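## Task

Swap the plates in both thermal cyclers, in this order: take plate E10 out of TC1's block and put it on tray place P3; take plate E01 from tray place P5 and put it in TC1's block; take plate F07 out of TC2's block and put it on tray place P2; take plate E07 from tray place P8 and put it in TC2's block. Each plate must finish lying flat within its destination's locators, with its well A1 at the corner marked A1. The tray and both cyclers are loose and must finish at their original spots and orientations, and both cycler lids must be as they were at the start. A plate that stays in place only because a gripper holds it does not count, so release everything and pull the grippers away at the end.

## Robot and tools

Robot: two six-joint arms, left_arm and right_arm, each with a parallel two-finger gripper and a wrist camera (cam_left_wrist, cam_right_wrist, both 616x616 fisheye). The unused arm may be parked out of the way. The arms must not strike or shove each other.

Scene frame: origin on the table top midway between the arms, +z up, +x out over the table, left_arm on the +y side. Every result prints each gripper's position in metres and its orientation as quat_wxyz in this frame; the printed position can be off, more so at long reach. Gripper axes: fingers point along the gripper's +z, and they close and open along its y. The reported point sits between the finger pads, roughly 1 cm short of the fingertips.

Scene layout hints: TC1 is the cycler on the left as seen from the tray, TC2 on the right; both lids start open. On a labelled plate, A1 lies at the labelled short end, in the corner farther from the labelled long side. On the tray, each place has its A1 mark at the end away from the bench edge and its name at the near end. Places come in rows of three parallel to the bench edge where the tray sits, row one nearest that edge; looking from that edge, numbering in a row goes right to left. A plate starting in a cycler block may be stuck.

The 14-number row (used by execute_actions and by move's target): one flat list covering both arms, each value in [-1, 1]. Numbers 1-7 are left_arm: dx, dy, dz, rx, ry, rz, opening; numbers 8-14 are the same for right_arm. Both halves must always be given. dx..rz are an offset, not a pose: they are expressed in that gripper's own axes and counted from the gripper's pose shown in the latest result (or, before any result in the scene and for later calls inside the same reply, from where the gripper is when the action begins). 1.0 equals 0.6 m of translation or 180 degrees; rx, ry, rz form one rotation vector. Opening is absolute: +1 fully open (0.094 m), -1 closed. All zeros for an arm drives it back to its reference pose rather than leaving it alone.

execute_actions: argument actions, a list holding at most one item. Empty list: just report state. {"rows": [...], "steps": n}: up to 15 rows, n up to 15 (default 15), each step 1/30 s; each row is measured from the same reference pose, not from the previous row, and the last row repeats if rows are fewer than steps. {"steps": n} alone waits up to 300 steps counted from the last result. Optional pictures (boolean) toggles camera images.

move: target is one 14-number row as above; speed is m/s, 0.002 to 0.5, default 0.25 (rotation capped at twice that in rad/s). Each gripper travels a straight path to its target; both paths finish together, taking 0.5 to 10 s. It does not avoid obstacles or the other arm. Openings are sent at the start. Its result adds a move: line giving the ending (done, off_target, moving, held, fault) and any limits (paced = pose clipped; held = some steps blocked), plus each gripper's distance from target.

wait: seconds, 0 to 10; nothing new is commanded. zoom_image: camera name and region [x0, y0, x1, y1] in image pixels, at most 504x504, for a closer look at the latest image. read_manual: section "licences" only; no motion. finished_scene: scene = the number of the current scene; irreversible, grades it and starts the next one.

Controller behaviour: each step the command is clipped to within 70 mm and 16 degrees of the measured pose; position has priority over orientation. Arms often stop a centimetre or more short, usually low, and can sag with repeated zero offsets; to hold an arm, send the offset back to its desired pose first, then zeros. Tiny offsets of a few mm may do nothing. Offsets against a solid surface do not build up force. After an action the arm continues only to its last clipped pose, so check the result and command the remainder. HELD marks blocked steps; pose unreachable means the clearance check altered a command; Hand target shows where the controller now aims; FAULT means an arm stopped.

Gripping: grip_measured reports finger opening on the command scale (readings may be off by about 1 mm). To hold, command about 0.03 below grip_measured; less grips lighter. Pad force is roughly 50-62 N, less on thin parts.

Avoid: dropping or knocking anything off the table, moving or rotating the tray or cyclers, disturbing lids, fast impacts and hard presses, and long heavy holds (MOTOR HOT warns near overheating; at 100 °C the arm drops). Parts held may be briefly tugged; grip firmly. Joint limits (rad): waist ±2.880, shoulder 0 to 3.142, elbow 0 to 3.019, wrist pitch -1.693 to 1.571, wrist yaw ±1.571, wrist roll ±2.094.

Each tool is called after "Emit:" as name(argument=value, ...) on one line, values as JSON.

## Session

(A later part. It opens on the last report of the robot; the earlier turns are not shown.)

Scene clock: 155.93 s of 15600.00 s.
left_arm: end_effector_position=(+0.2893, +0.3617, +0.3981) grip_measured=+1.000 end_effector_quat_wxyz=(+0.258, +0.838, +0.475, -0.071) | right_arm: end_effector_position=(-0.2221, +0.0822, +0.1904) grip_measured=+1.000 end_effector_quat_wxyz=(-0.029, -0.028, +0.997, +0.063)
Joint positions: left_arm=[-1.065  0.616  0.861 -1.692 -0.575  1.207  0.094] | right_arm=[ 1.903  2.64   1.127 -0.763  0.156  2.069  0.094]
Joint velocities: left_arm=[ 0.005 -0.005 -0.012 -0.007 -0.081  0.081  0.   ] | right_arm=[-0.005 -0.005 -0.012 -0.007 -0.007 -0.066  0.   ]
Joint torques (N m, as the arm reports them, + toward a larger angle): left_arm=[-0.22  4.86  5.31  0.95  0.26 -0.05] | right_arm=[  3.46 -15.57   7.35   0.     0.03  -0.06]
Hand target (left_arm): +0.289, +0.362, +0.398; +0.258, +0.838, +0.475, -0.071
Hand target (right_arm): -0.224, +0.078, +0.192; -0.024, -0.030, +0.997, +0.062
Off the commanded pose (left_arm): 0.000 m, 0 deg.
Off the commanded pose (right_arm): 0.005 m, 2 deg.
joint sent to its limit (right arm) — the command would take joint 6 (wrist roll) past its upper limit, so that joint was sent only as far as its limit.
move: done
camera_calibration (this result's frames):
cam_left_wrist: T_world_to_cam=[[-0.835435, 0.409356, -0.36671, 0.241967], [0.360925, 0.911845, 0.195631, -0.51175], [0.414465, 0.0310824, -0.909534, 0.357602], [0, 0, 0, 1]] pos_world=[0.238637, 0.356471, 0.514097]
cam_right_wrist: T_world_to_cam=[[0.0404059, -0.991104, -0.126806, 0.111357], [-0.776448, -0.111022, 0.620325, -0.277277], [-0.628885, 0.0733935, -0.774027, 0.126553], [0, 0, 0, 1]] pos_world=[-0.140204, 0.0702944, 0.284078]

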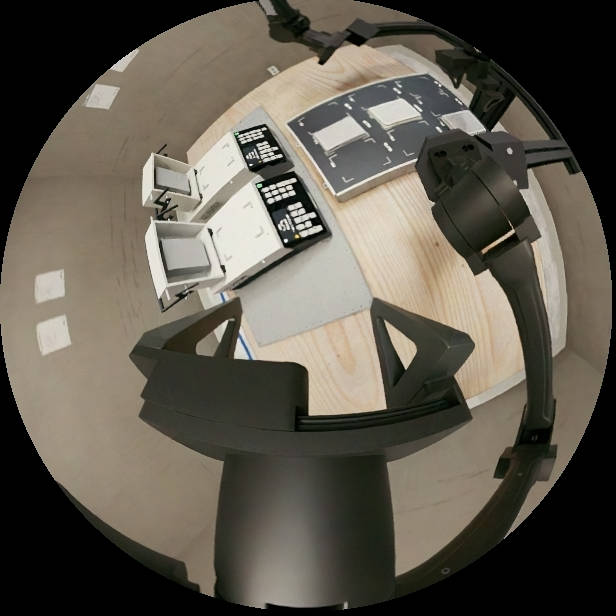

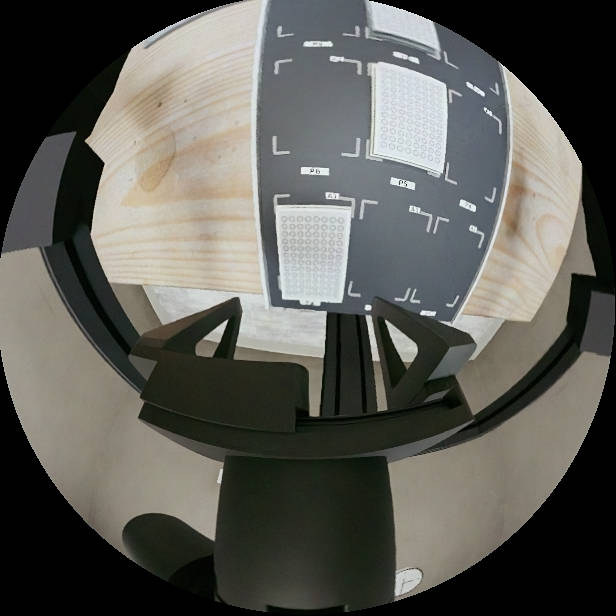

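Emit:
move(target=[0,0,0,0,0,0,1,0.01,-0.015,0.205,0,0.01,0,1], speed=0.08)

Emit:
move(target=[0,0,0,0,0,0,1,0,0,0,0,0,0,0.62])

Emit:
move(target=[0,0,0,0,0,0,1,-0.03,0,0,0,0,0,0.62], speed=0.03)

Scene clock: 159.73 s of 15600.00 s.
left_arm: end_effector_position=(+0.2893, +0.3617, +0.3981) grip_measured=+1.000 end_effector_quat_wxyz=(+0.258, +0.838, +0.475, -0.071) | right_arm: end_effector_position=(-0.2396, +0.0915, +0.0767) grip_measured=+1.000 end_effector_quat_wxyz=(-0.044, -0.030, +0.996, +0.070)
Joint positions: left_arm=[-1.065  0.616  0.861 -1.692 -0.575  1.207  0.094] | right_arm=[ 1.869  2.881  1.112 -0.476  0.158  2.036  0.094]
Joint velocities: left_arm=[-0.015  0.005 -0.012 -0.017 -0.051  0.051  0.   ] | right_arm=[-0.005  0.005 -0.012  0.012  0.037 -0.037  0.   ]
Joint torques (N m, as the arm reports them, + toward a larger angle): left_arm=[ 0.    4.8   5.14  1.01  0.29 -0.03] | right_arm=[  0.67 -15.49   5.4    1.19   0.22  -0.21]
Hand target (left_arm): +0.289, +0.362, +0.398; +0.258, +0.838, +0.475, -0.071
Hand target (right_arm): -0.235, +0.088, +0.067; -0.044, -0.029, +0.997, +0.063
Off the commanded pose (left_arm): 0.000 m, 0 deg.
Off the commanded pose (right_arm): 0.011 m, 1 deg.
move: off_target (right_arm)
camera_calibration (this result's frames):
cam_left_wrist: T_world_to_cam=[[-0.835435, 0.409356, -0.36671, 0.241967], [0.360925, 0.911845, 0.195631, -0.51175], [0.414465, 0.0310824, -0.909534, 0.357602], [0, 0, 0, 1]] pos_world=[0.238637, 0.356471, 0.514097]
cam_right_wrist: T_world_to_cam=[[0.0417593, -0.98912, -0.141062, 0.108137], [-0.756774, -0.123494, 0.641905, -0.215109], [-0.652341, 0.0799462, -0.753697, 0.0190889], [0, 0, 0, 1]] pos_world=[-0.154852, 0.0788701, 0.167721]

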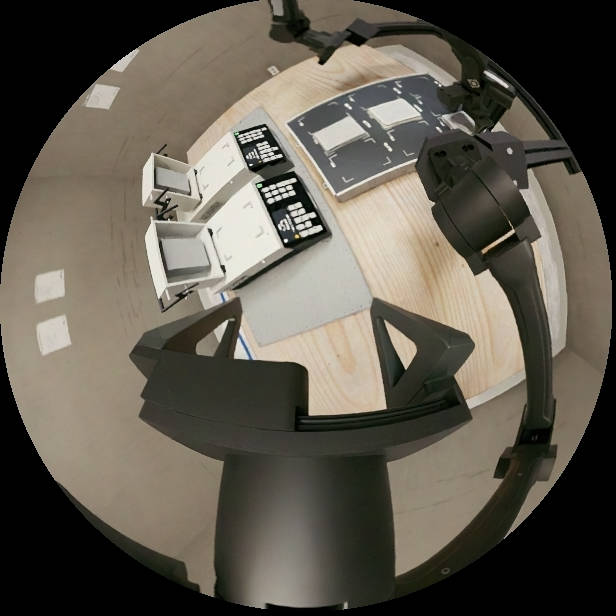

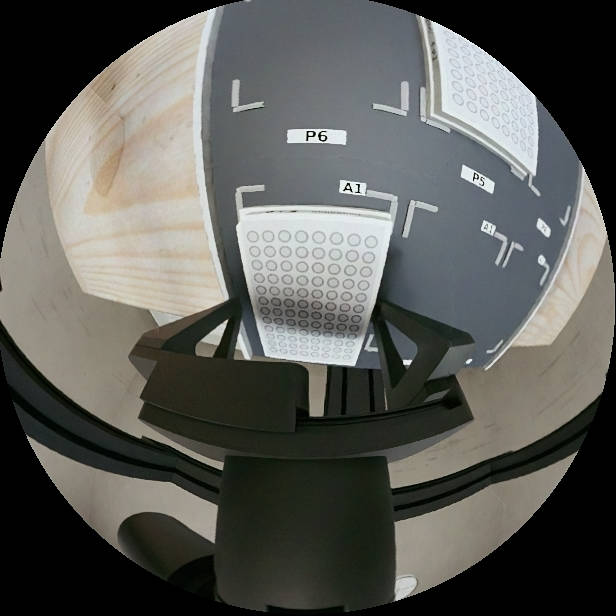

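Scene clock: 160.23 s of 15600.00 s.
left_arm: end_effector_position=(+0.2893, +0.3617, +0.3981) grip_measured=+1.000 end_effector_quat_wxyz=(+0.258, +0.838, +0.475, -0.071) | right_arm: end_effector_position=(-0.2405, +0.0911, +0.0784) grip_measured=+0.623 end_effector_quat_wxyz=(-0.047, -0.028, +0.996, +0.069)
Joint positions: left_arm=[-1.065  0.616  0.861 -1.692 -0.575  1.207  0.094] | right_arm=[ 1.869  2.877  1.111 -0.478  0.151  2.041  0.076]
Joint velocities: left_arm=[-0.015 -0.005  0.012 -0.002  0.051  0.022  0.   ] | right_arm=[-0.005 -0.015 -0.007 -0.007  0.007 -0.051 -0.   ]
Joint torques (N m, as the arm reports them, + toward a larger angle): left_arm=[-0.2   4.99  5.28  0.95  0.28 -0.04] | right_arm=[  2.2  -16.79   6.11   0.82   0.37  -0.2 ]
Hand target (left_arm): +0.289, +0.362, +0.398; +0.258, +0.838, +0.475, -0.071
Hand target (right_arm): -0.240, +0.092, +0.077; -0.044, -0.030, +0.996, +0.070
Off the commanded pose (left_arm): 0.000 m, 0 deg.
Off the commanded pose (right_arm): 0.002 m, 0 deg.
move: done
camera_calibration (this result's frames):
cam_left_wrist: T_world_to_cam=[[-0.835435, 0.409356, -0.36671, 0.241967], [0.360925, 0.911845, 0.195631, -0.51175], [0.414465, 0.0310824, -0.909534, 0.357602], [0, 0, 0, 1]] pos_world=[0.238637, 0.356471, 0.514097]
cam_right_wrist: T_world_to_cam=[[0.0372285, -0.989688, -0.138319, 0.10674], [-0.752889, -0.118793, 0.647337, -0.216841], [-0.657093, 0.0800396, -0.749548, 0.0183677], [0, 0, 0, 1]] pos_world=[-0.155162, 0.07841, 0.168901]

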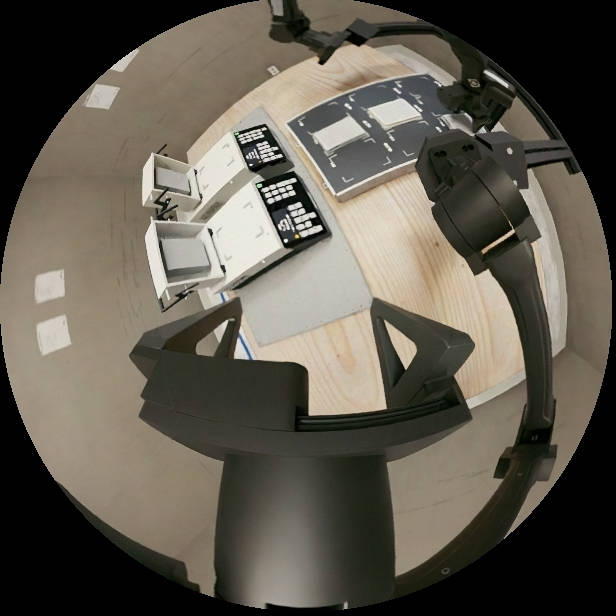

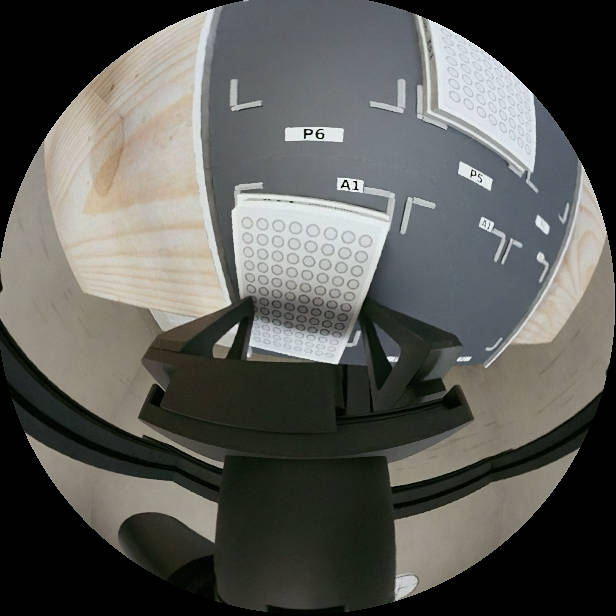

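Scene clock: 161.07 s of 15600.00 s.
left_arm: end_effector_position=(+0.2893, +0.3617, +0.3981) grip_measured=+1.000 end_effector_quat_wxyz=(+0.258, +0.838, +0.475, -0.071) | right_arm: end_effector_position=(-0.2325, +0.0891, +0.0784) grip_measured=+0.623 end_effector_quat_wxyz=(-0.049, -0.031, +0.996, +0.065)
Joint positions: left_arm=[-1.065  0.616  0.861 -1.692 -0.575  1.207  0.094] | right_arm=[ 1.844  2.866  1.095 -0.475  0.158  2.018  0.076]
Joint velocities: left_arm=[ 0.005 -0.005 -0.007 -0.002  0.037 -0.037  0.   ] | right_arm=[-0.005  0.005  0.002  0.022  0.007 -0.022  0.   ]
Joint torques (N m, as the arm reports them, + toward a larger angle): left_arm=[-0.43  4.9   5.25  0.93  0.24 -0.03] | right_arm=[  0.3  -16.5    4.81   1.38   1.02  -0.35]
Hand target (left_arm): +0.289, +0.362, +0.398; +0.258, +0.838, +0.475, -0.071
Hand target (right_arm): -0.223, +0.092, +0.077; -0.047, -0.028, +0.996, +0.069
Off the commanded pose (left_arm): 0.000 m, 0 deg.
Off the commanded pose (right_arm): 0.011 m, 1 deg.
move: off_target (right_arm)
camera_calibration (this result's frames):
cam_left_wrist: T_world_to_cam=[[-0.835435, 0.409356, -0.36671, 0.241967], [0.360925, 0.911845, 0.195631, -0.51175], [0.414465, 0.0310824, -0.909534, 0.357602], [0, 0, 0, 1]] pos_world=[0.238637, 0.356471, 0.514097]
cam_right_wrist: T_world_to_cam=[[0.0421667, -0.99056, -0.130433, 0.105022], [-0.749227, -0.117716, 0.651768, -0.210696], [-0.66097, 0.0702411, -0.747118, 0.0235392], [0, 0, 0, 1]] pos_world=[-0.146729, 0.0775752, 0.16861]

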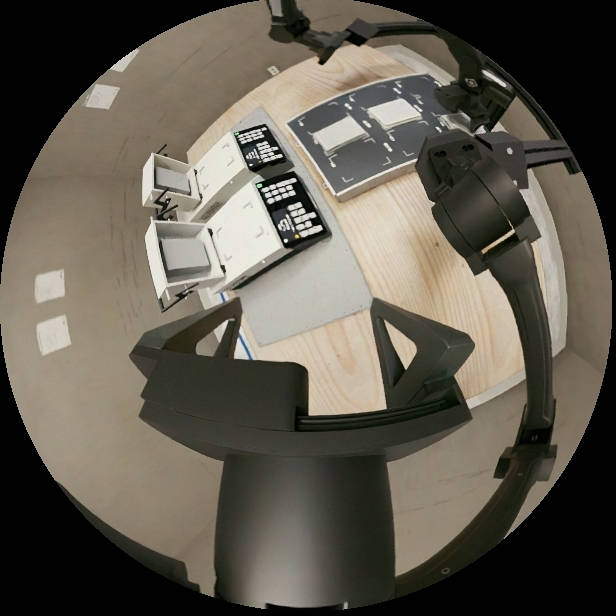

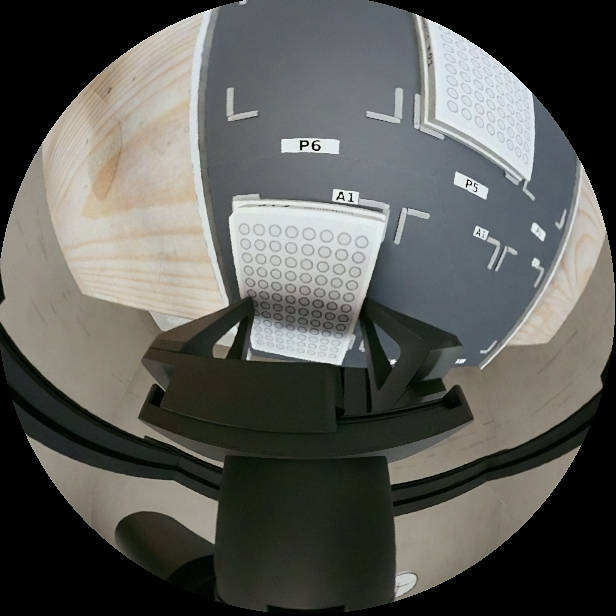

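Emit:
move(target=[0,0,0,0,0,0,1,0,0,-0.1,0.041,-0.031,0,1], speed=0.08)

Scene clock: 163.50 s of 15600.00 s.
left_arm: end_effector_position=(+0.2893, +0.3617, +0.3981) grip_measured=+1.000 end_effector_quat_wxyz=(+0.258, +0.838, +0.475, -0.071) | right_arm: end_effector_position=(-0.2137, +0.0626, +0.1213) grip_measured=+1.000 end_effector_quat_wxyz=(+0.007, -0.034, +0.999, -0.020)
Joint positions: left_arm=[-1.065  0.616  0.861 -1.692 -0.575  1.207  0.094] | right_arm=[ 1.87   2.804  1.162 -0.813  0.155  2.064  0.094]
Joint velocities: left_arm=[ 0.015 -0.005  0.002 -0.002  0.022 -0.037  0.   ] | right_arm=[-0.005 -0.015 -0.007  0.017 -0.051  0.037  0.   ]
Joint torques (N m, as the arm reports them, + toward a larger angle): left_arm=[-0.41  4.64  5.24  1.01  0.25 -0.03] | right_arm=[  3.5  -16.61   9.94  -0.39   0.06  -0.05]
Hand target (left_arm): +0.289, +0.362, +0.398; +0.258, +0.838, +0.475, -0.071
Hand target (right_arm): -0.226, +0.081, +0.138; -0.000, -0.031, +1.000, +0.001
Off the commanded pose (left_arm): 0.000 m, 0 deg.
Off the commanded pose (right_arm): 0.028 m, 3 deg.
move: off_target (right_arm)
camera_calibration (this result's frames):
cam_left_wrist: T_world_to_cam=[[-0.835435, 0.409356, -0.36671, 0.241967], [0.360925, 0.911845, 0.195631, -0.51175], [0.414465, 0.0310824, -0.909534, 0.357602], [0, 0, 0, 1]] pos_world=[0.238637, 0.356471, 0.514097]
cam_right_wrist: T_world_to_cam=[[0.054566, -0.997642, 0.0416302, 0.0658179], [-0.82095, -0.0210911, 0.570611, -0.23916], [-0.568387, -0.0653122, -0.820165, 0.106959], [0, 0, 0, 1]] pos_world=[-0.139135, 0.0676043, 0.221451]

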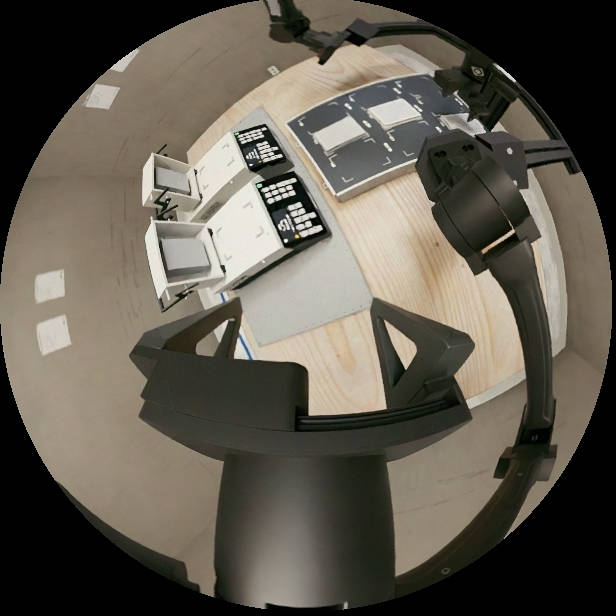

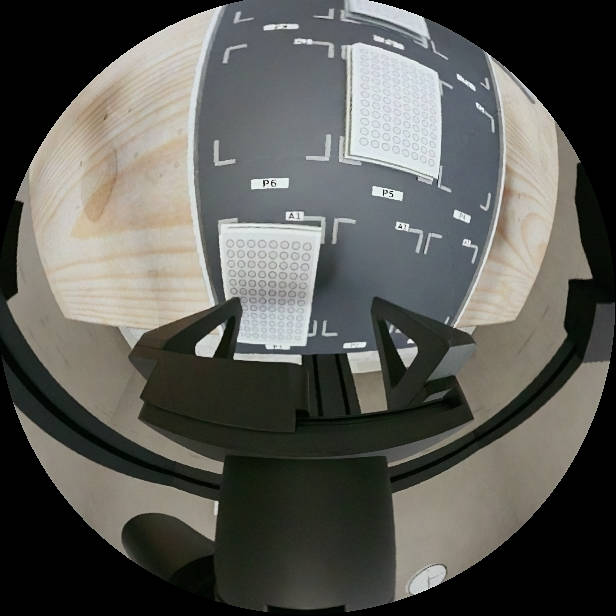

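Emit:
move(target=[0,0,0,0,0,0,1,0.06,0.08,0,-0.012,0,0,1], speed=0.06)

Emit:
move(target=[0,0,0,0,0,0,1,0,0,0.1,0,0,0,1], speed=0.05)

Scene clock: 166.10 s of 15600.00 s.
left_arm: end_effector_position=(+0.2893, +0.3617, +0.3981) grip_measured=+1.000 end_effector_quat_wxyz=(+0.258, +0.838, +0.475, -0.071) | right_arm: end_effector_position=(-0.2397, +0.0962, +0.1170) grip_measured=+1.000 end_effector_quat_wxyz=(+0.005, -0.035, +0.999, -0.009)
Joint positions: left_arm=[-1.065  0.616  0.861 -1.692 -0.575  1.207  0.094] | right_arm=[ 1.885  2.884  1.288 -0.84   0.153  2.069  0.094]
Joint velocities: left_arm=[-0.005 -0.005  0.002 -0.012  0.022 -0.007  0.   ] | right_arm=[-0.005 -0.005  0.007 -0.012  0.051 -0.007  0.   ]
Joint torques (N m, as the arm reports them, + toward a larger angle): left_arm=[-0.21  4.86  5.25  1.02  0.29 -0.05] | right_arm=[  3.4  -15.89  10.45  -0.48   0.02  -0.09]
Hand target (left_arm): +0.289, +0.362, +0.398; +0.258, +0.838, +0.475, -0.071
Hand target (right_arm): -0.252, +0.108, +0.119; +0.006, -0.035, +0.999, -0.001
Off the commanded pose (left_arm): 0.000 m, 0 deg.
Off the commanded pose (right_arm): 0.018 m, 1 deg.
joint sent to its limit (right arm) — the command would take joint 6 (wrist roll) past its upper limit, so that joint was sent only as far as its limit.
move: off_target (right_arm)
camera_calibration (this result's frames):
cam_left_wrist: T_world_to_cam=[[-0.835435, 0.409356, -0.36671, 0.241967], [0.360925, 0.911845, 0.195631, -0.51175], [0.414465, 0.0310824, -0.909534, 0.357602], [0, 0, 0, 1]] pos_world=[0.238637, 0.356471, 0.514097]
cam_right_wrist: T_world_to_cam=[[0.0566941, -0.998195, 0.0198186, 0.10411], [-0.819119, -0.0351556, 0.572545, -0.255813], [-0.570814, -0.0486937, -0.819634, 0.0886229], [0, 0, 0, 1]] pos_world=[-0.164857, 0.0992446, 0.21704]

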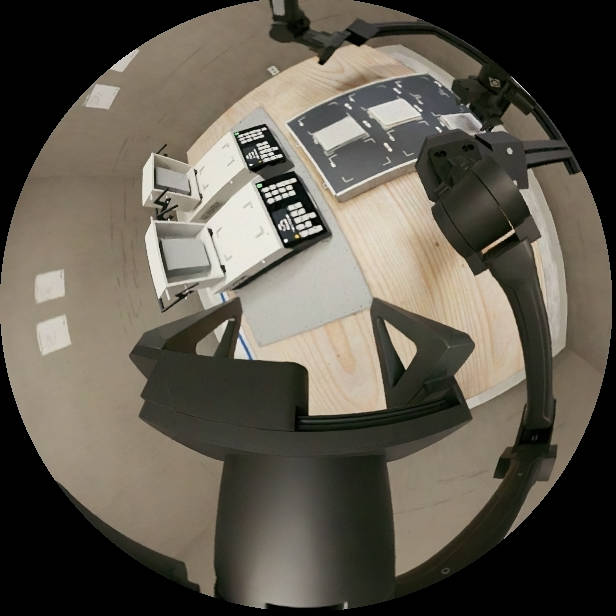

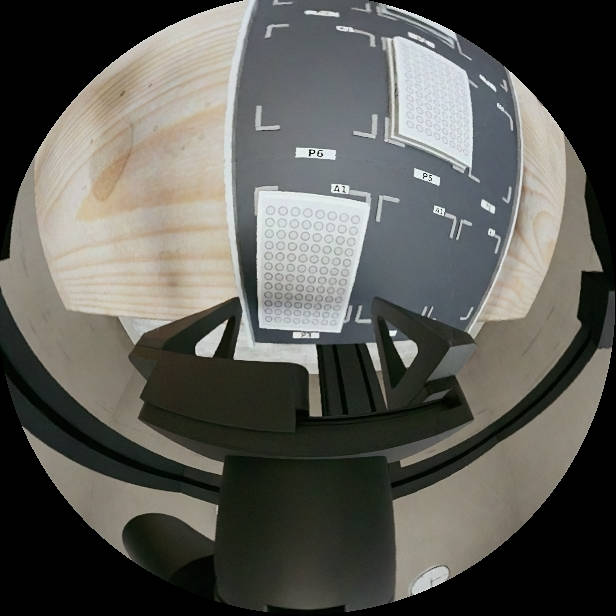

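Scene clock: 167.53 s of 15600.00 s.
left_arm: end_effector_position=(+0.2893, +0.3617, +0.3981) grip_measured=+1.000 end_effector_quat_wxyz=(+0.258, +0.838, +0.475, -0.071) | right_arm: end_effector_position=(-0.2460, +0.1030, +0.0809) grip_measured=+1.000 end_effector_quat_wxyz=(+0.002, -0.034, +0.999, +0.005)
Joint positions: left_arm=[-1.065  0.616  0.861 -1.692 -0.575  1.207  0.094] | right_arm=[ 1.878  2.955  1.288 -0.74   0.167  2.061  0.094]
Joint velocities: left_arm=[-0.015 -0.005  0.007  0.007 -0.037 -0.066  0.   ] | right_arm=[-0.015  0.005 -0.007  0.007 -0.007  0.022  0.   ]
Joint torques (N m, as the arm reports them, + toward a larger angle): left_arm=[-0.37  4.92  5.36  0.96  0.28 -0.01] | right_arm=[  0.61 -14.79   5.31   1.52   0.33  -0.25]
Hand target (left_arm): +0.289, +0.362, +0.398; +0.258, +0.838, +0.475, -0.071
Hand target (right_arm): -0.239, +0.094, +0.058; +0.005, -0.035, +0.999, -0.010
Off the commanded pose (left_arm): 0.000 m, 0 deg.
Off the commanded pose (right_arm): 0.026 m, 2 deg.
move: off_target (right_arm)
camera_calibration (this result's frames):
cam_left_wrist: T_world_to_cam=[[-0.835435, 0.409356, -0.36671, 0.241967], [0.360925, 0.911845, 0.195631, -0.51175], [0.414465, 0.0310824, -0.909534, 0.357602], [0, 0, 0, 1]] pos_world=[0.238637, 0.356471, 0.514097]
cam_right_wrist: T_world_to_cam=[[0.0557299, -0.998396, -0.00995507, 0.114116], [-0.815095, -0.051252, 0.577056, -0.237763], [-0.57664, -0.0240449, -0.816644, 0.0515522], [0, 0, 0, 1]] pos_world=[-0.170432, 0.102987, 0.180438]

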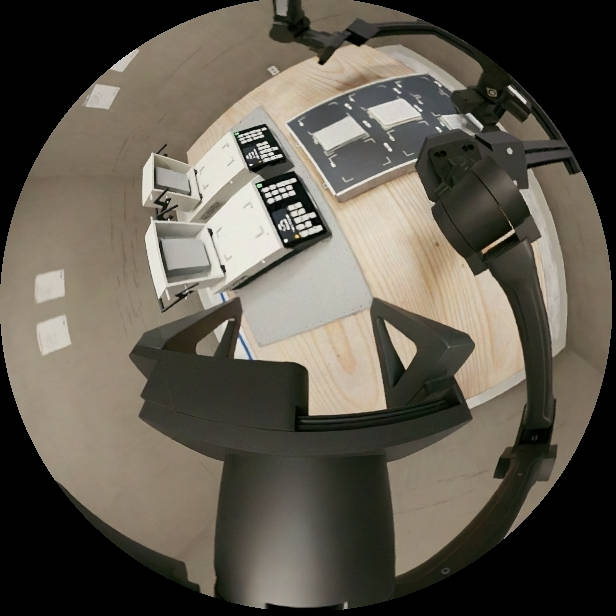

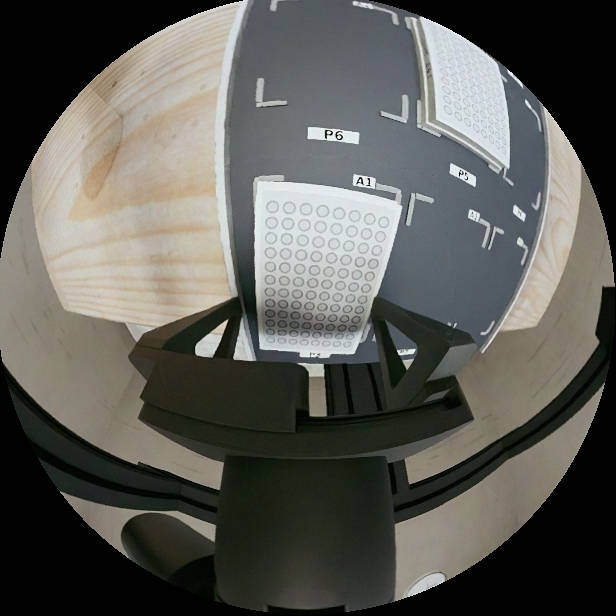

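Emit:
move(target=[0,0,0,0,0,0,1,0,-0.055,0.03,0,0,0,1], speed=0.03)

Scene clock: 169.83 s of 15600.00 s.
left_arm: end_effector_position=(+0.2893, +0.3617, +0.3981) grip_measured=+1.000 end_effector_quat_wxyz=(+0.258, +0.838, +0.475, -0.071) | right_arm: end_effector_position=(-0.2445, +0.0806, +0.0700) grip_measured=+1.000 end_effector_quat_wxyz=(-0.007, -0.036, +0.999, +0.009)
Joint positions: left_arm=[-1.065  0.616  0.861 -1.692 -0.575  1.207  0.094] | right_arm=[ 1.902  2.938  1.207 -0.661  0.138  2.071  0.094]
Joint velocities: left_arm=[-0.015 -0.015  0.012  0.012 -0.007  0.007  0.   ] | right_arm=[-0.015 -0.015 -0.002 -0.002 -0.022 -0.007  0.   ]
Joint torques (N m, as the arm reports them, + toward a larger angle): left_arm=[-0.57  5.42  5.25  0.95  0.27 -0.01] | right_arm=[  3.31 -16.63   4.82   0.66  -0.05  -0.05]
Hand target (left_arm): +0.289, +0.362, +0.398; +0.258, +0.838, +0.475, -0.071
Hand target (right_arm): -0.244, +0.071, +0.063; +0.000, -0.039, +0.999, +0.005
Off the commanded pose (left_arm): 0.000 m, 0 deg.
Off the commanded pose (right_arm): 0.013 m, 1 deg.
joint sent to its limit (right arm) — the command would take joint 6 (wrist roll) past its upper limit, so that joint was sent only as far as its limit.
move: off_target (right_arm)
camera_calibration (this result's frames):
cam_left_wrist: T_world_to_cam=[[-0.835435, 0.409356, -0.36671, 0.241967], [0.360925, 0.911845, 0.195631, -0.51175], [0.414465, 0.0310824, -0.909534, 0.357602], [0, 0, 0, 1]] pos_world=[0.238637, 0.356471, 0.514097]
cam_right_wrist: T_world_to_cam=[[0.0588504, -0.998102, -0.0181587, 0.0928479], [-0.804094, -0.0581752, 0.591649, -0.229194], [-0.591582, -0.0202175, -0.805991, 0.0382573], [0, 0, 0, 1]] pos_world=[-0.167125, 0.0801118, 0.168123]

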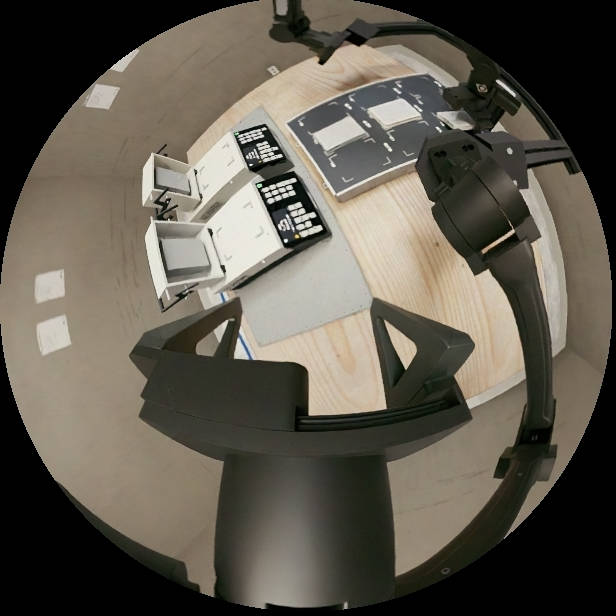

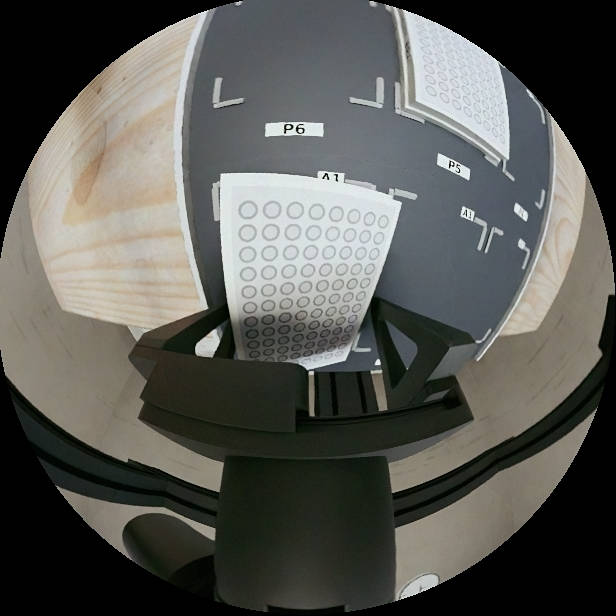

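Emit:
move(target=[0,0,0,0,0,0,1,0,0.035,0,0,0,0,1], speed=0.03)

Emit:
move(target=[0,0,0,0,0,0,1,0,0,-0.17,0,0,0,1], speed=0.1)

Emit:
zoom_image(camera="cam_right_wrist", region=[220,150,440,340])

Scene clock: 172.10 s of 15600.00 s.
left_arm: end_effector_position=(+0.2893, +0.3617, +0.3981) grip_measured=+1.000 end_effector_quat_wxyz=(+0.258, +0.838, +0.475, -0.071) | right_arm: end_effector_position=(-0.2408, +0.0878, +0.0732) grip_measured=+1.000 end_effector_quat_wxyz=(-0.002, -0.037, +0.999, +0.010)
Joint positions: left_arm=[-1.065  0.616  0.861 -1.692 -0.575  1.207  0.094] | right_arm=[ 1.885  2.939  1.224 -0.681  0.16   2.057  0.094]
Joint velocities: left_arm=[-0.005 -0.005 -0.007 -0.012 -0.066  0.037  0.   ] | right_arm=[ 0.005  0.015  0.002 -0.012  0.022  0.139  0.   ]
Joint torques (N m, as the arm reports them, + toward a larger angle): left_arm=[-0.4   5.14  5.18  0.96  0.25 -0.02] | right_arm=[  0.49 -15.07   9.5   -0.28   0.23  -0.23]
Hand target (left_arm): +0.289, +0.362, +0.398; +0.258, +0.838, +0.475, -0.071
Hand target (right_arm): -0.245, +0.101, +0.071; -0.007, -0.036, +0.999, +0.010
Off the commanded pose (left_arm): 0.000 m, 0 deg.
Off the commanded pose (right_arm): 0.015 m, 1 deg.
move: off_target (right_arm)
camera_calibration (this result's frames):
cam_left_wrist: T_world_to_cam=[[-0.835435, 0.409356, -0.36671, 0.241967], [0.360925, 0.911845, 0.195631, -0.51175], [0.414465, 0.0310824, -0.909534, 0.357602], [0, 0, 0, 1]] pos_world=[0.238637, 0.356471, 0.514097]
cam_right_wrist: T_world_to_cam=[[0.0620548, -0.997893, -0.018964, 0.100757], [-0.809994, -0.0614535, 0.58321, -0.228159], [-0.583146, -0.0208303, -0.8121, 0.0457482], [0, 0, 0, 1]] pos_world=[-0.164382, 0.0874762, 0.172127]

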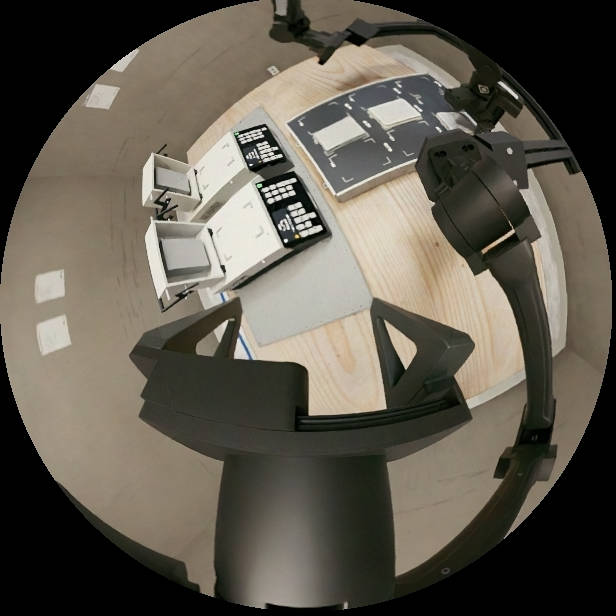

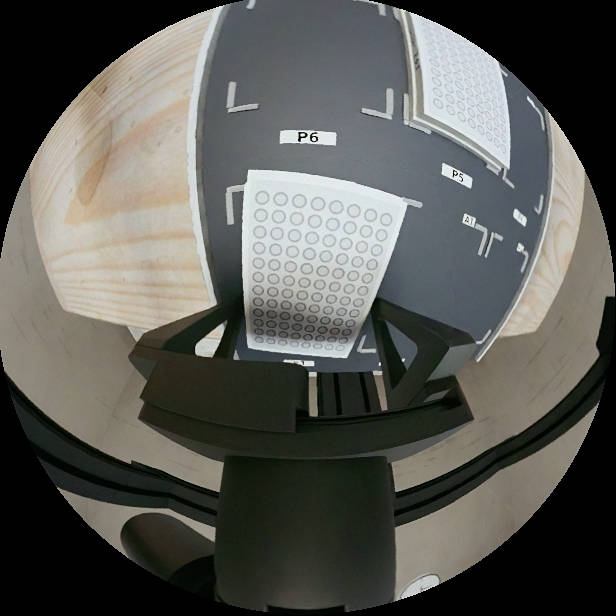

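Scene clock: 173.50 s of 15600.00 s.
left_arm: end_effector_position=(+0.2893, +0.3617, +0.3981) grip_measured=+1.000 end_effector_quat_wxyz=(+0.258, +0.838, +0.475, -0.071) | right_arm: end_effector_position=(-0.2309, +0.0765, +0.1637) grip_measured=+1.000 end_effector_quat_wxyz=(-0.000, -0.042, +0.999, -0.004)
Joint positions: left_arm=[-1.065  0.616  0.861 -1.692 -0.575  1.207  0.094] | right_arm=[ 1.912  2.755  1.224 -0.892  0.129  2.069  0.094]
Joint velocities: left_arm=[-0.015 -0.005 -0.002  0.002  0.037  0.037  0.   ] | right_arm=[-0.015 -0.015  0.012  0.012  0.022  0.022  0.   ]
Joint torques (N m, as the arm reports them, + toward a larger angle): left_arm=[-0.3   4.91  5.25  1.    0.29 -0.05] | right_arm=[  3.22 -16.73   9.69  -0.27   0.02  -0.05]
Hand target (left_arm): +0.289, +0.362, +0.398; +0.258, +0.838, +0.475, -0.071
Hand target (right_arm): -0.240, +0.086, +0.176; -0.003, -0.042, +0.999, +0.010
Off the commanded pose (left_arm): 0.000 m, 0 deg.
Off the commanded pose (right_arm): 0.018 m, 2 deg.
joint sent to its limit (right arm) — the command would take joint 6 (wrist roll) past its upper limit, so that joint was sent only as far as its limit.
move: off_target (right_arm)
camera_calibration (this result's frames):
cam_left_wrist: T_world_to_cam=[[-0.835435, 0.409356, -0.36671, 0.241967], [0.360925, 0.911845, 0.195631, -0.51175], [0.414465, 0.0310824, -0.909534, 0.357602], [0, 0, 0, 1]] pos_world=[0.238637, 0.356471, 0.514097]
cam_right_wrist: T_world_to_cam=[[0.0717647, -0.99739, 0.00791074, 0.0883187], [-0.811757, -0.0537957, 0.581512, -0.274331], [-0.579569, -0.0481536, -0.813499, 0.127937], [0, 0, 0, 1]] pos_world=[-0.15488, 0.0794911, 0.262905]

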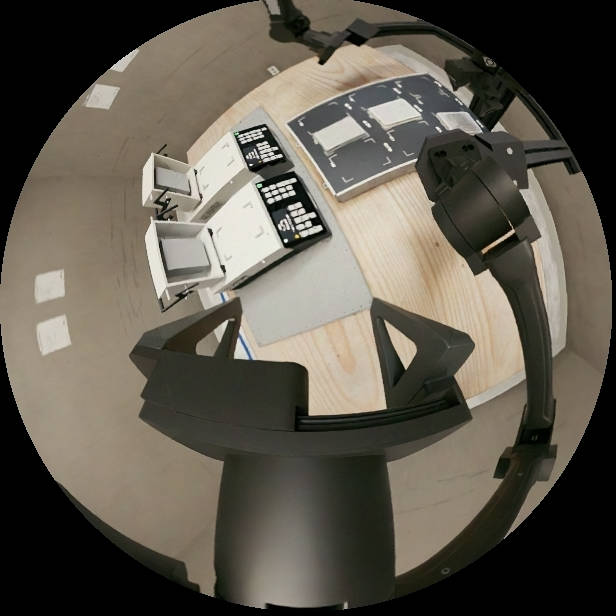

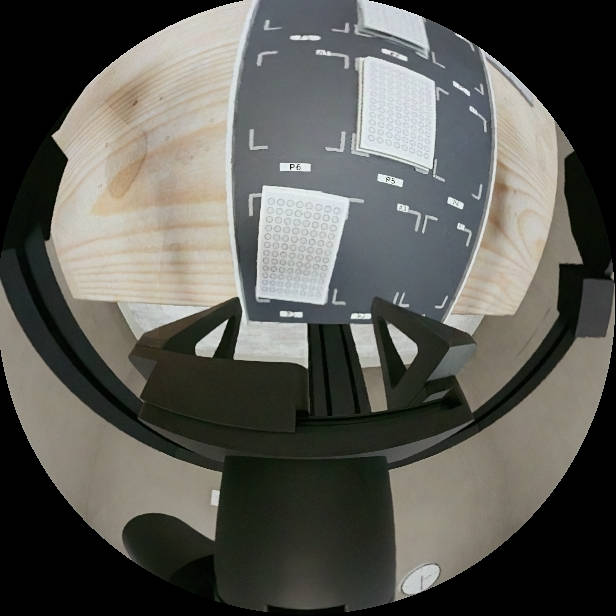

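Region (220, 150, 440, 340) of cam_right_wrist's 616x616 image, scaled by 2.291, with more detail than that image has; it fills the top 435 rows of this view, and the rest is white.

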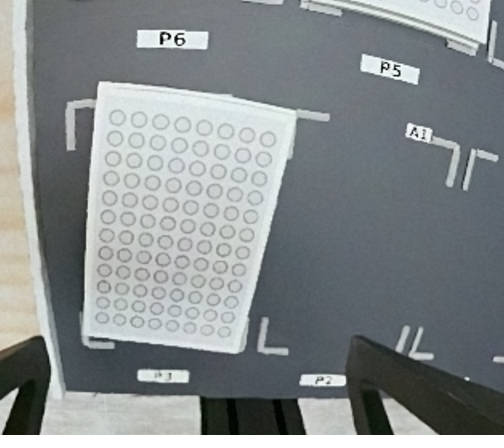

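Emit:
move(target=[0,0,0,0,0,0,1,-0.02,0.01,-0.05,0,0,-0.94,1], speed=0.4)

Scene clock: 178.77 s of 15600.00 s.
left_arm: end_effector_position=(+0.2893, +0.3617, +0.3981) grip_measured=+1.000 end_effector_quat_wxyz=(+0.258, +0.838, +0.475, -0.071) | right_arm: end_effector_position=(-0.2197, +0.0727, +0.1818) grip_measured=+1.000 end_effector_quat_wxyz=(+0.009, +0.999, -0.050, +0.012)
Joint positions: left_arm=[-1.065  0.616  0.861 -1.692 -0.575  1.207  0.094] | right_arm=[ 1.905  2.717  1.224 -0.952  0.147 -0.889  0.094]
Joint velocities: left_arm=[-0.015 -0.005 -0.007 -0.012 -0.007  0.022  0.   ] | right_arm=[-0.005 -0.005  0.002  0.007  0.037 -0.051  0.   ]
Joint torques (N m, as the arm reports them, + toward a larger angle): left_arm=[-0.29  4.98  5.25  0.97  0.28 -0.05] | right_arm=[  0.62 -17.11   9.14  -0.21   0.02  -0.25]
Hand target (left_arm): +0.289, +0.362, +0.398; +0.258, +0.838, +0.475, -0.071
Hand target (right_arm): -0.219, +0.083, +0.194; +0.003, +0.999, -0.052, +0.000
Off the commanded pose (left_arm): 0.000 m, 0 deg.
Off the commanded pose (right_arm): 0.016 m, 1 deg.
move: off_target (right_arm)
camera_calibration (this result's frames):
cam_left_wrist: T_world_to_cam=[[-0.835435, 0.409356, -0.36671, 0.241967], [0.360925, 0.911845, 0.195631, -0.51175], [0.414465, 0.0310824, -0.909534, 0.357602], [0, 0, 0, 1]] pos_world=[0.238637, 0.356471, 0.514097]
cam_right_wrist: T_world_to_cam=[[0.113078, 0.993469, -0.0152382, -0.0477852], [0.794922, -0.0812572, 0.601246, 0.0754542], [0.596081, -0.080101, -0.798919, 0.406893], [0, 0, 0, 1]] pos_world=[-0.297118, 0.0861969, 0.27898]

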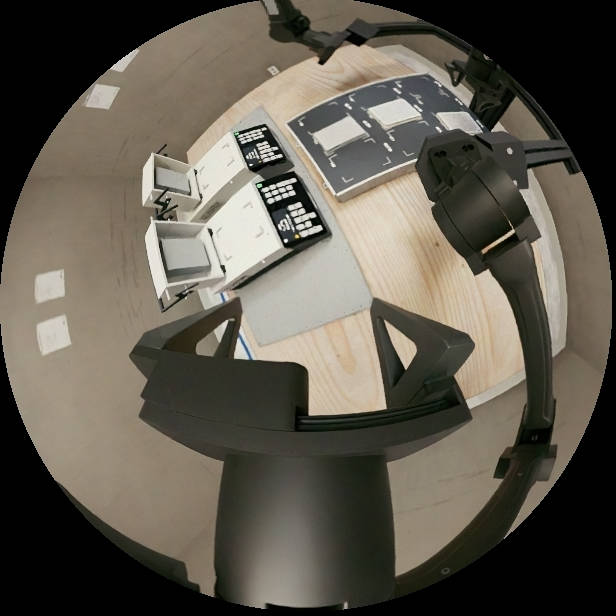

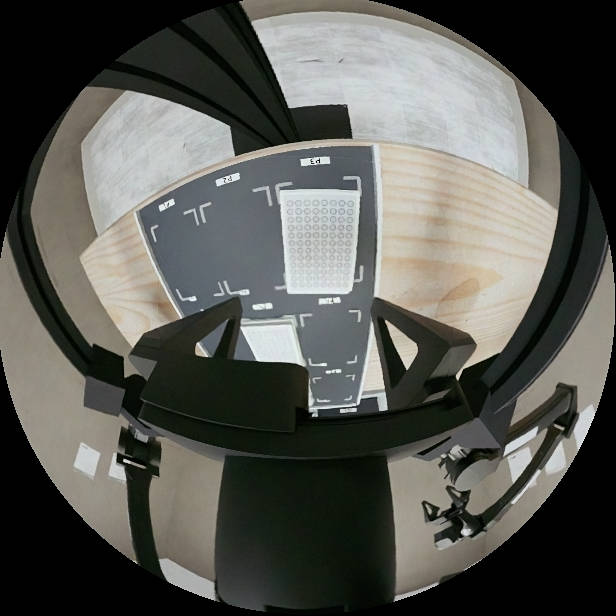

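Emit:
move(target=[0,0,0,0,0,0,1,0,-0.04,0.12,0,0,0,1], speed=0.08)

Emit:
move(target=[0,0,0,0,0,0,1,0,0,0.07,0,0,0,1], speed=0.05)

Scene clock: 181.00 s of 15600.00 s.
left_arm: end_effector_position=(+0.2893, +0.3617, +0.3981) grip_measured=+1.000 end_effector_quat_wxyz=(+0.258, +0.838, +0.475, -0.071) | right_arm: end_effector_position=(-0.2134, +0.0861, +0.1131) grip_measured=+1.000 end_effector_quat_wxyz=(+0.011, +0.999, -0.048, +0.019)
Joint positions: left_arm=[-1.065  0.616  0.861 -1.692 -0.575  1.207  0.094] | right_arm=[ 1.842  2.852  1.224 -0.821  0.204 -0.931  0.094]
Joint velocities: left_arm=[-0.005  0.015 -0.012  0.012  0.022  0.066  0.   ] | right_arm=[-0.005  0.005 -0.002 -0.002 -0.066  0.037  0.   ]
Joint torques (N m, as the arm reports them, + toward a larger angle): left_arm=[-0.35  5.13  5.24  1.01  0.27 -0.04] | right_arm=[  0.5  -15.79   8.04   0.78   0.1   -0.3 ]
Hand target (left_arm): +0.289, +0.362, +0.398; +0.258, +0.838, +0.475, -0.071
Hand target (right_arm): -0.215, +0.095, +0.109; +0.009, +0.999, -0.050, +0.012
Off the commanded pose (left_arm): 0.000 m, 0 deg.
Off the commanded pose (right_arm): 0.010 m, 1 deg.
move: done
camera_calibration (this result's frames):
cam_left_wrist: T_world_to_cam=[[-0.835435, 0.409356, -0.36671, 0.241967], [0.360925, 0.911845, 0.195631, -0.51175], [0.414465, 0.0310824, -0.909534, 0.357602], [0, 0, 0, 1]] pos_world=[0.238637, 0.356471, 0.514097]
cam_right_wrist: T_world_to_cam=[[0.109604, 0.993792, -0.0190682, -0.0632275], [0.787106, -0.0750613, 0.612234, 0.109338], [0.607002, -0.0821117, -0.790447, 0.350841], [0, 0, 0, 1]] pos_world=[-0.292092, 0.0998502, 0.209175]

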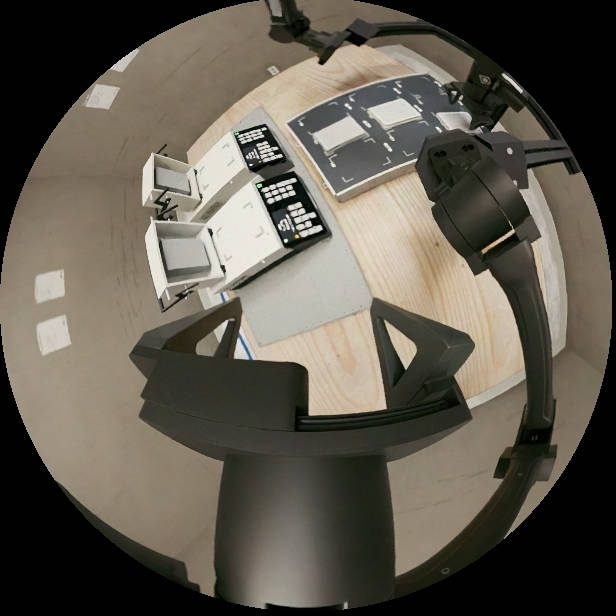

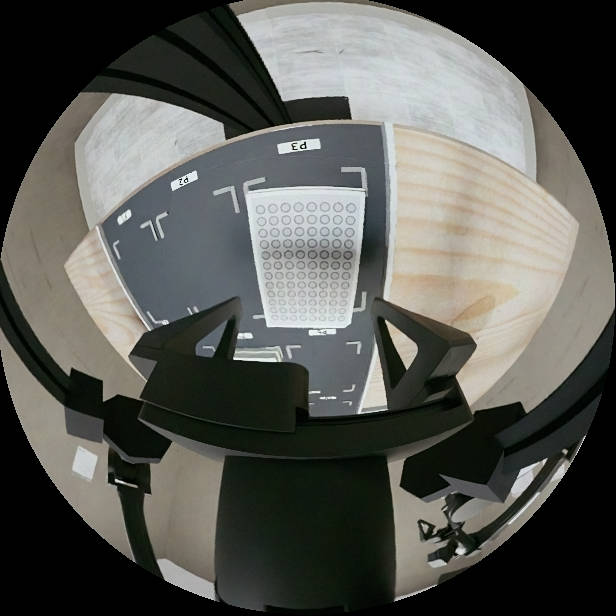

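Scene clock: 182.17 s of 15600.00 s.
left_arm: end_effector_position=(+0.2893, +0.3617, +0.3981) grip_measured=+1.000 end_effector_quat_wxyz=(+0.258, +0.838, +0.475, -0.071) | right_arm: end_effector_position=(-0.2175, +0.0921, +0.0846) grip_measured=+1.000 end_effector_quat_wxyz=(-0.001, +0.999, -0.049, +0.017)
Joint positions: left_arm=[-1.065  0.616  0.861 -1.692 -0.575  1.207  0.094] | right_arm=[ 1.832  2.91   1.224 -0.739  0.222 -0.941  0.094]
Joint velocities: left_arm=[ 0.015 -0.005  0.017  0.002  0.022 -0.081  0.   ] | right_arm=[-0.005 -0.015  0.002  0.007  0.022 -0.022  0.   ]
Joint torques (N m, as the arm reports them, + toward a larger angle): left_arm=[-0.13  4.93  5.15  0.95  0.28 -0.05] | right_arm=[  1.14 -16.14   5.19   0.81   0.11  -0.21]
Hand target (left_arm): +0.289, +0.362, +0.398; +0.258, +0.838, +0.475, -0.071
Hand target (right_arm): -0.212, +0.085, +0.071; +0.011, +0.999, -0.048, +0.019
Off the commanded pose (left_arm): 0.000 m, 0 deg.
Off the commanded pose (right_arm): 0.016 m, 1 deg.
move: off_target (right_arm)
camera_calibration (this result's frames):
cam_left_wrist: T_world_to_cam=[[-0.835435, 0.409356, -0.36671, 0.241967], [0.360925, 0.911845, 0.195631, -0.51175], [0.414465, 0.0310824, -0.909534, 0.357602], [0, 0, 0, 1]] pos_world=[0.238637, 0.356471, 0.514097]
cam_right_wrist: T_world_to_cam=[[0.111109, 0.993793, 0.00550032, -0.0711012], [0.788665, -0.0915398, 0.60797, 0.132684], [0.6047, -0.0632128, -0.793941, 0.3294], [0, 0, 0, 1]] pos_world=[-0.295931, 0.103628, 0.181247]

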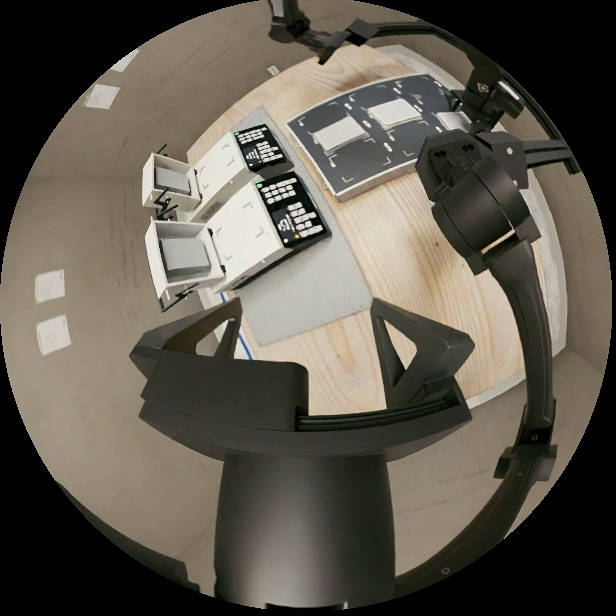

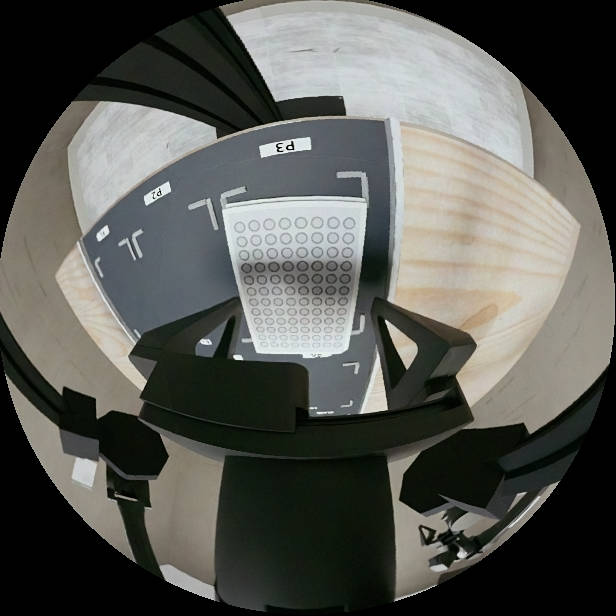

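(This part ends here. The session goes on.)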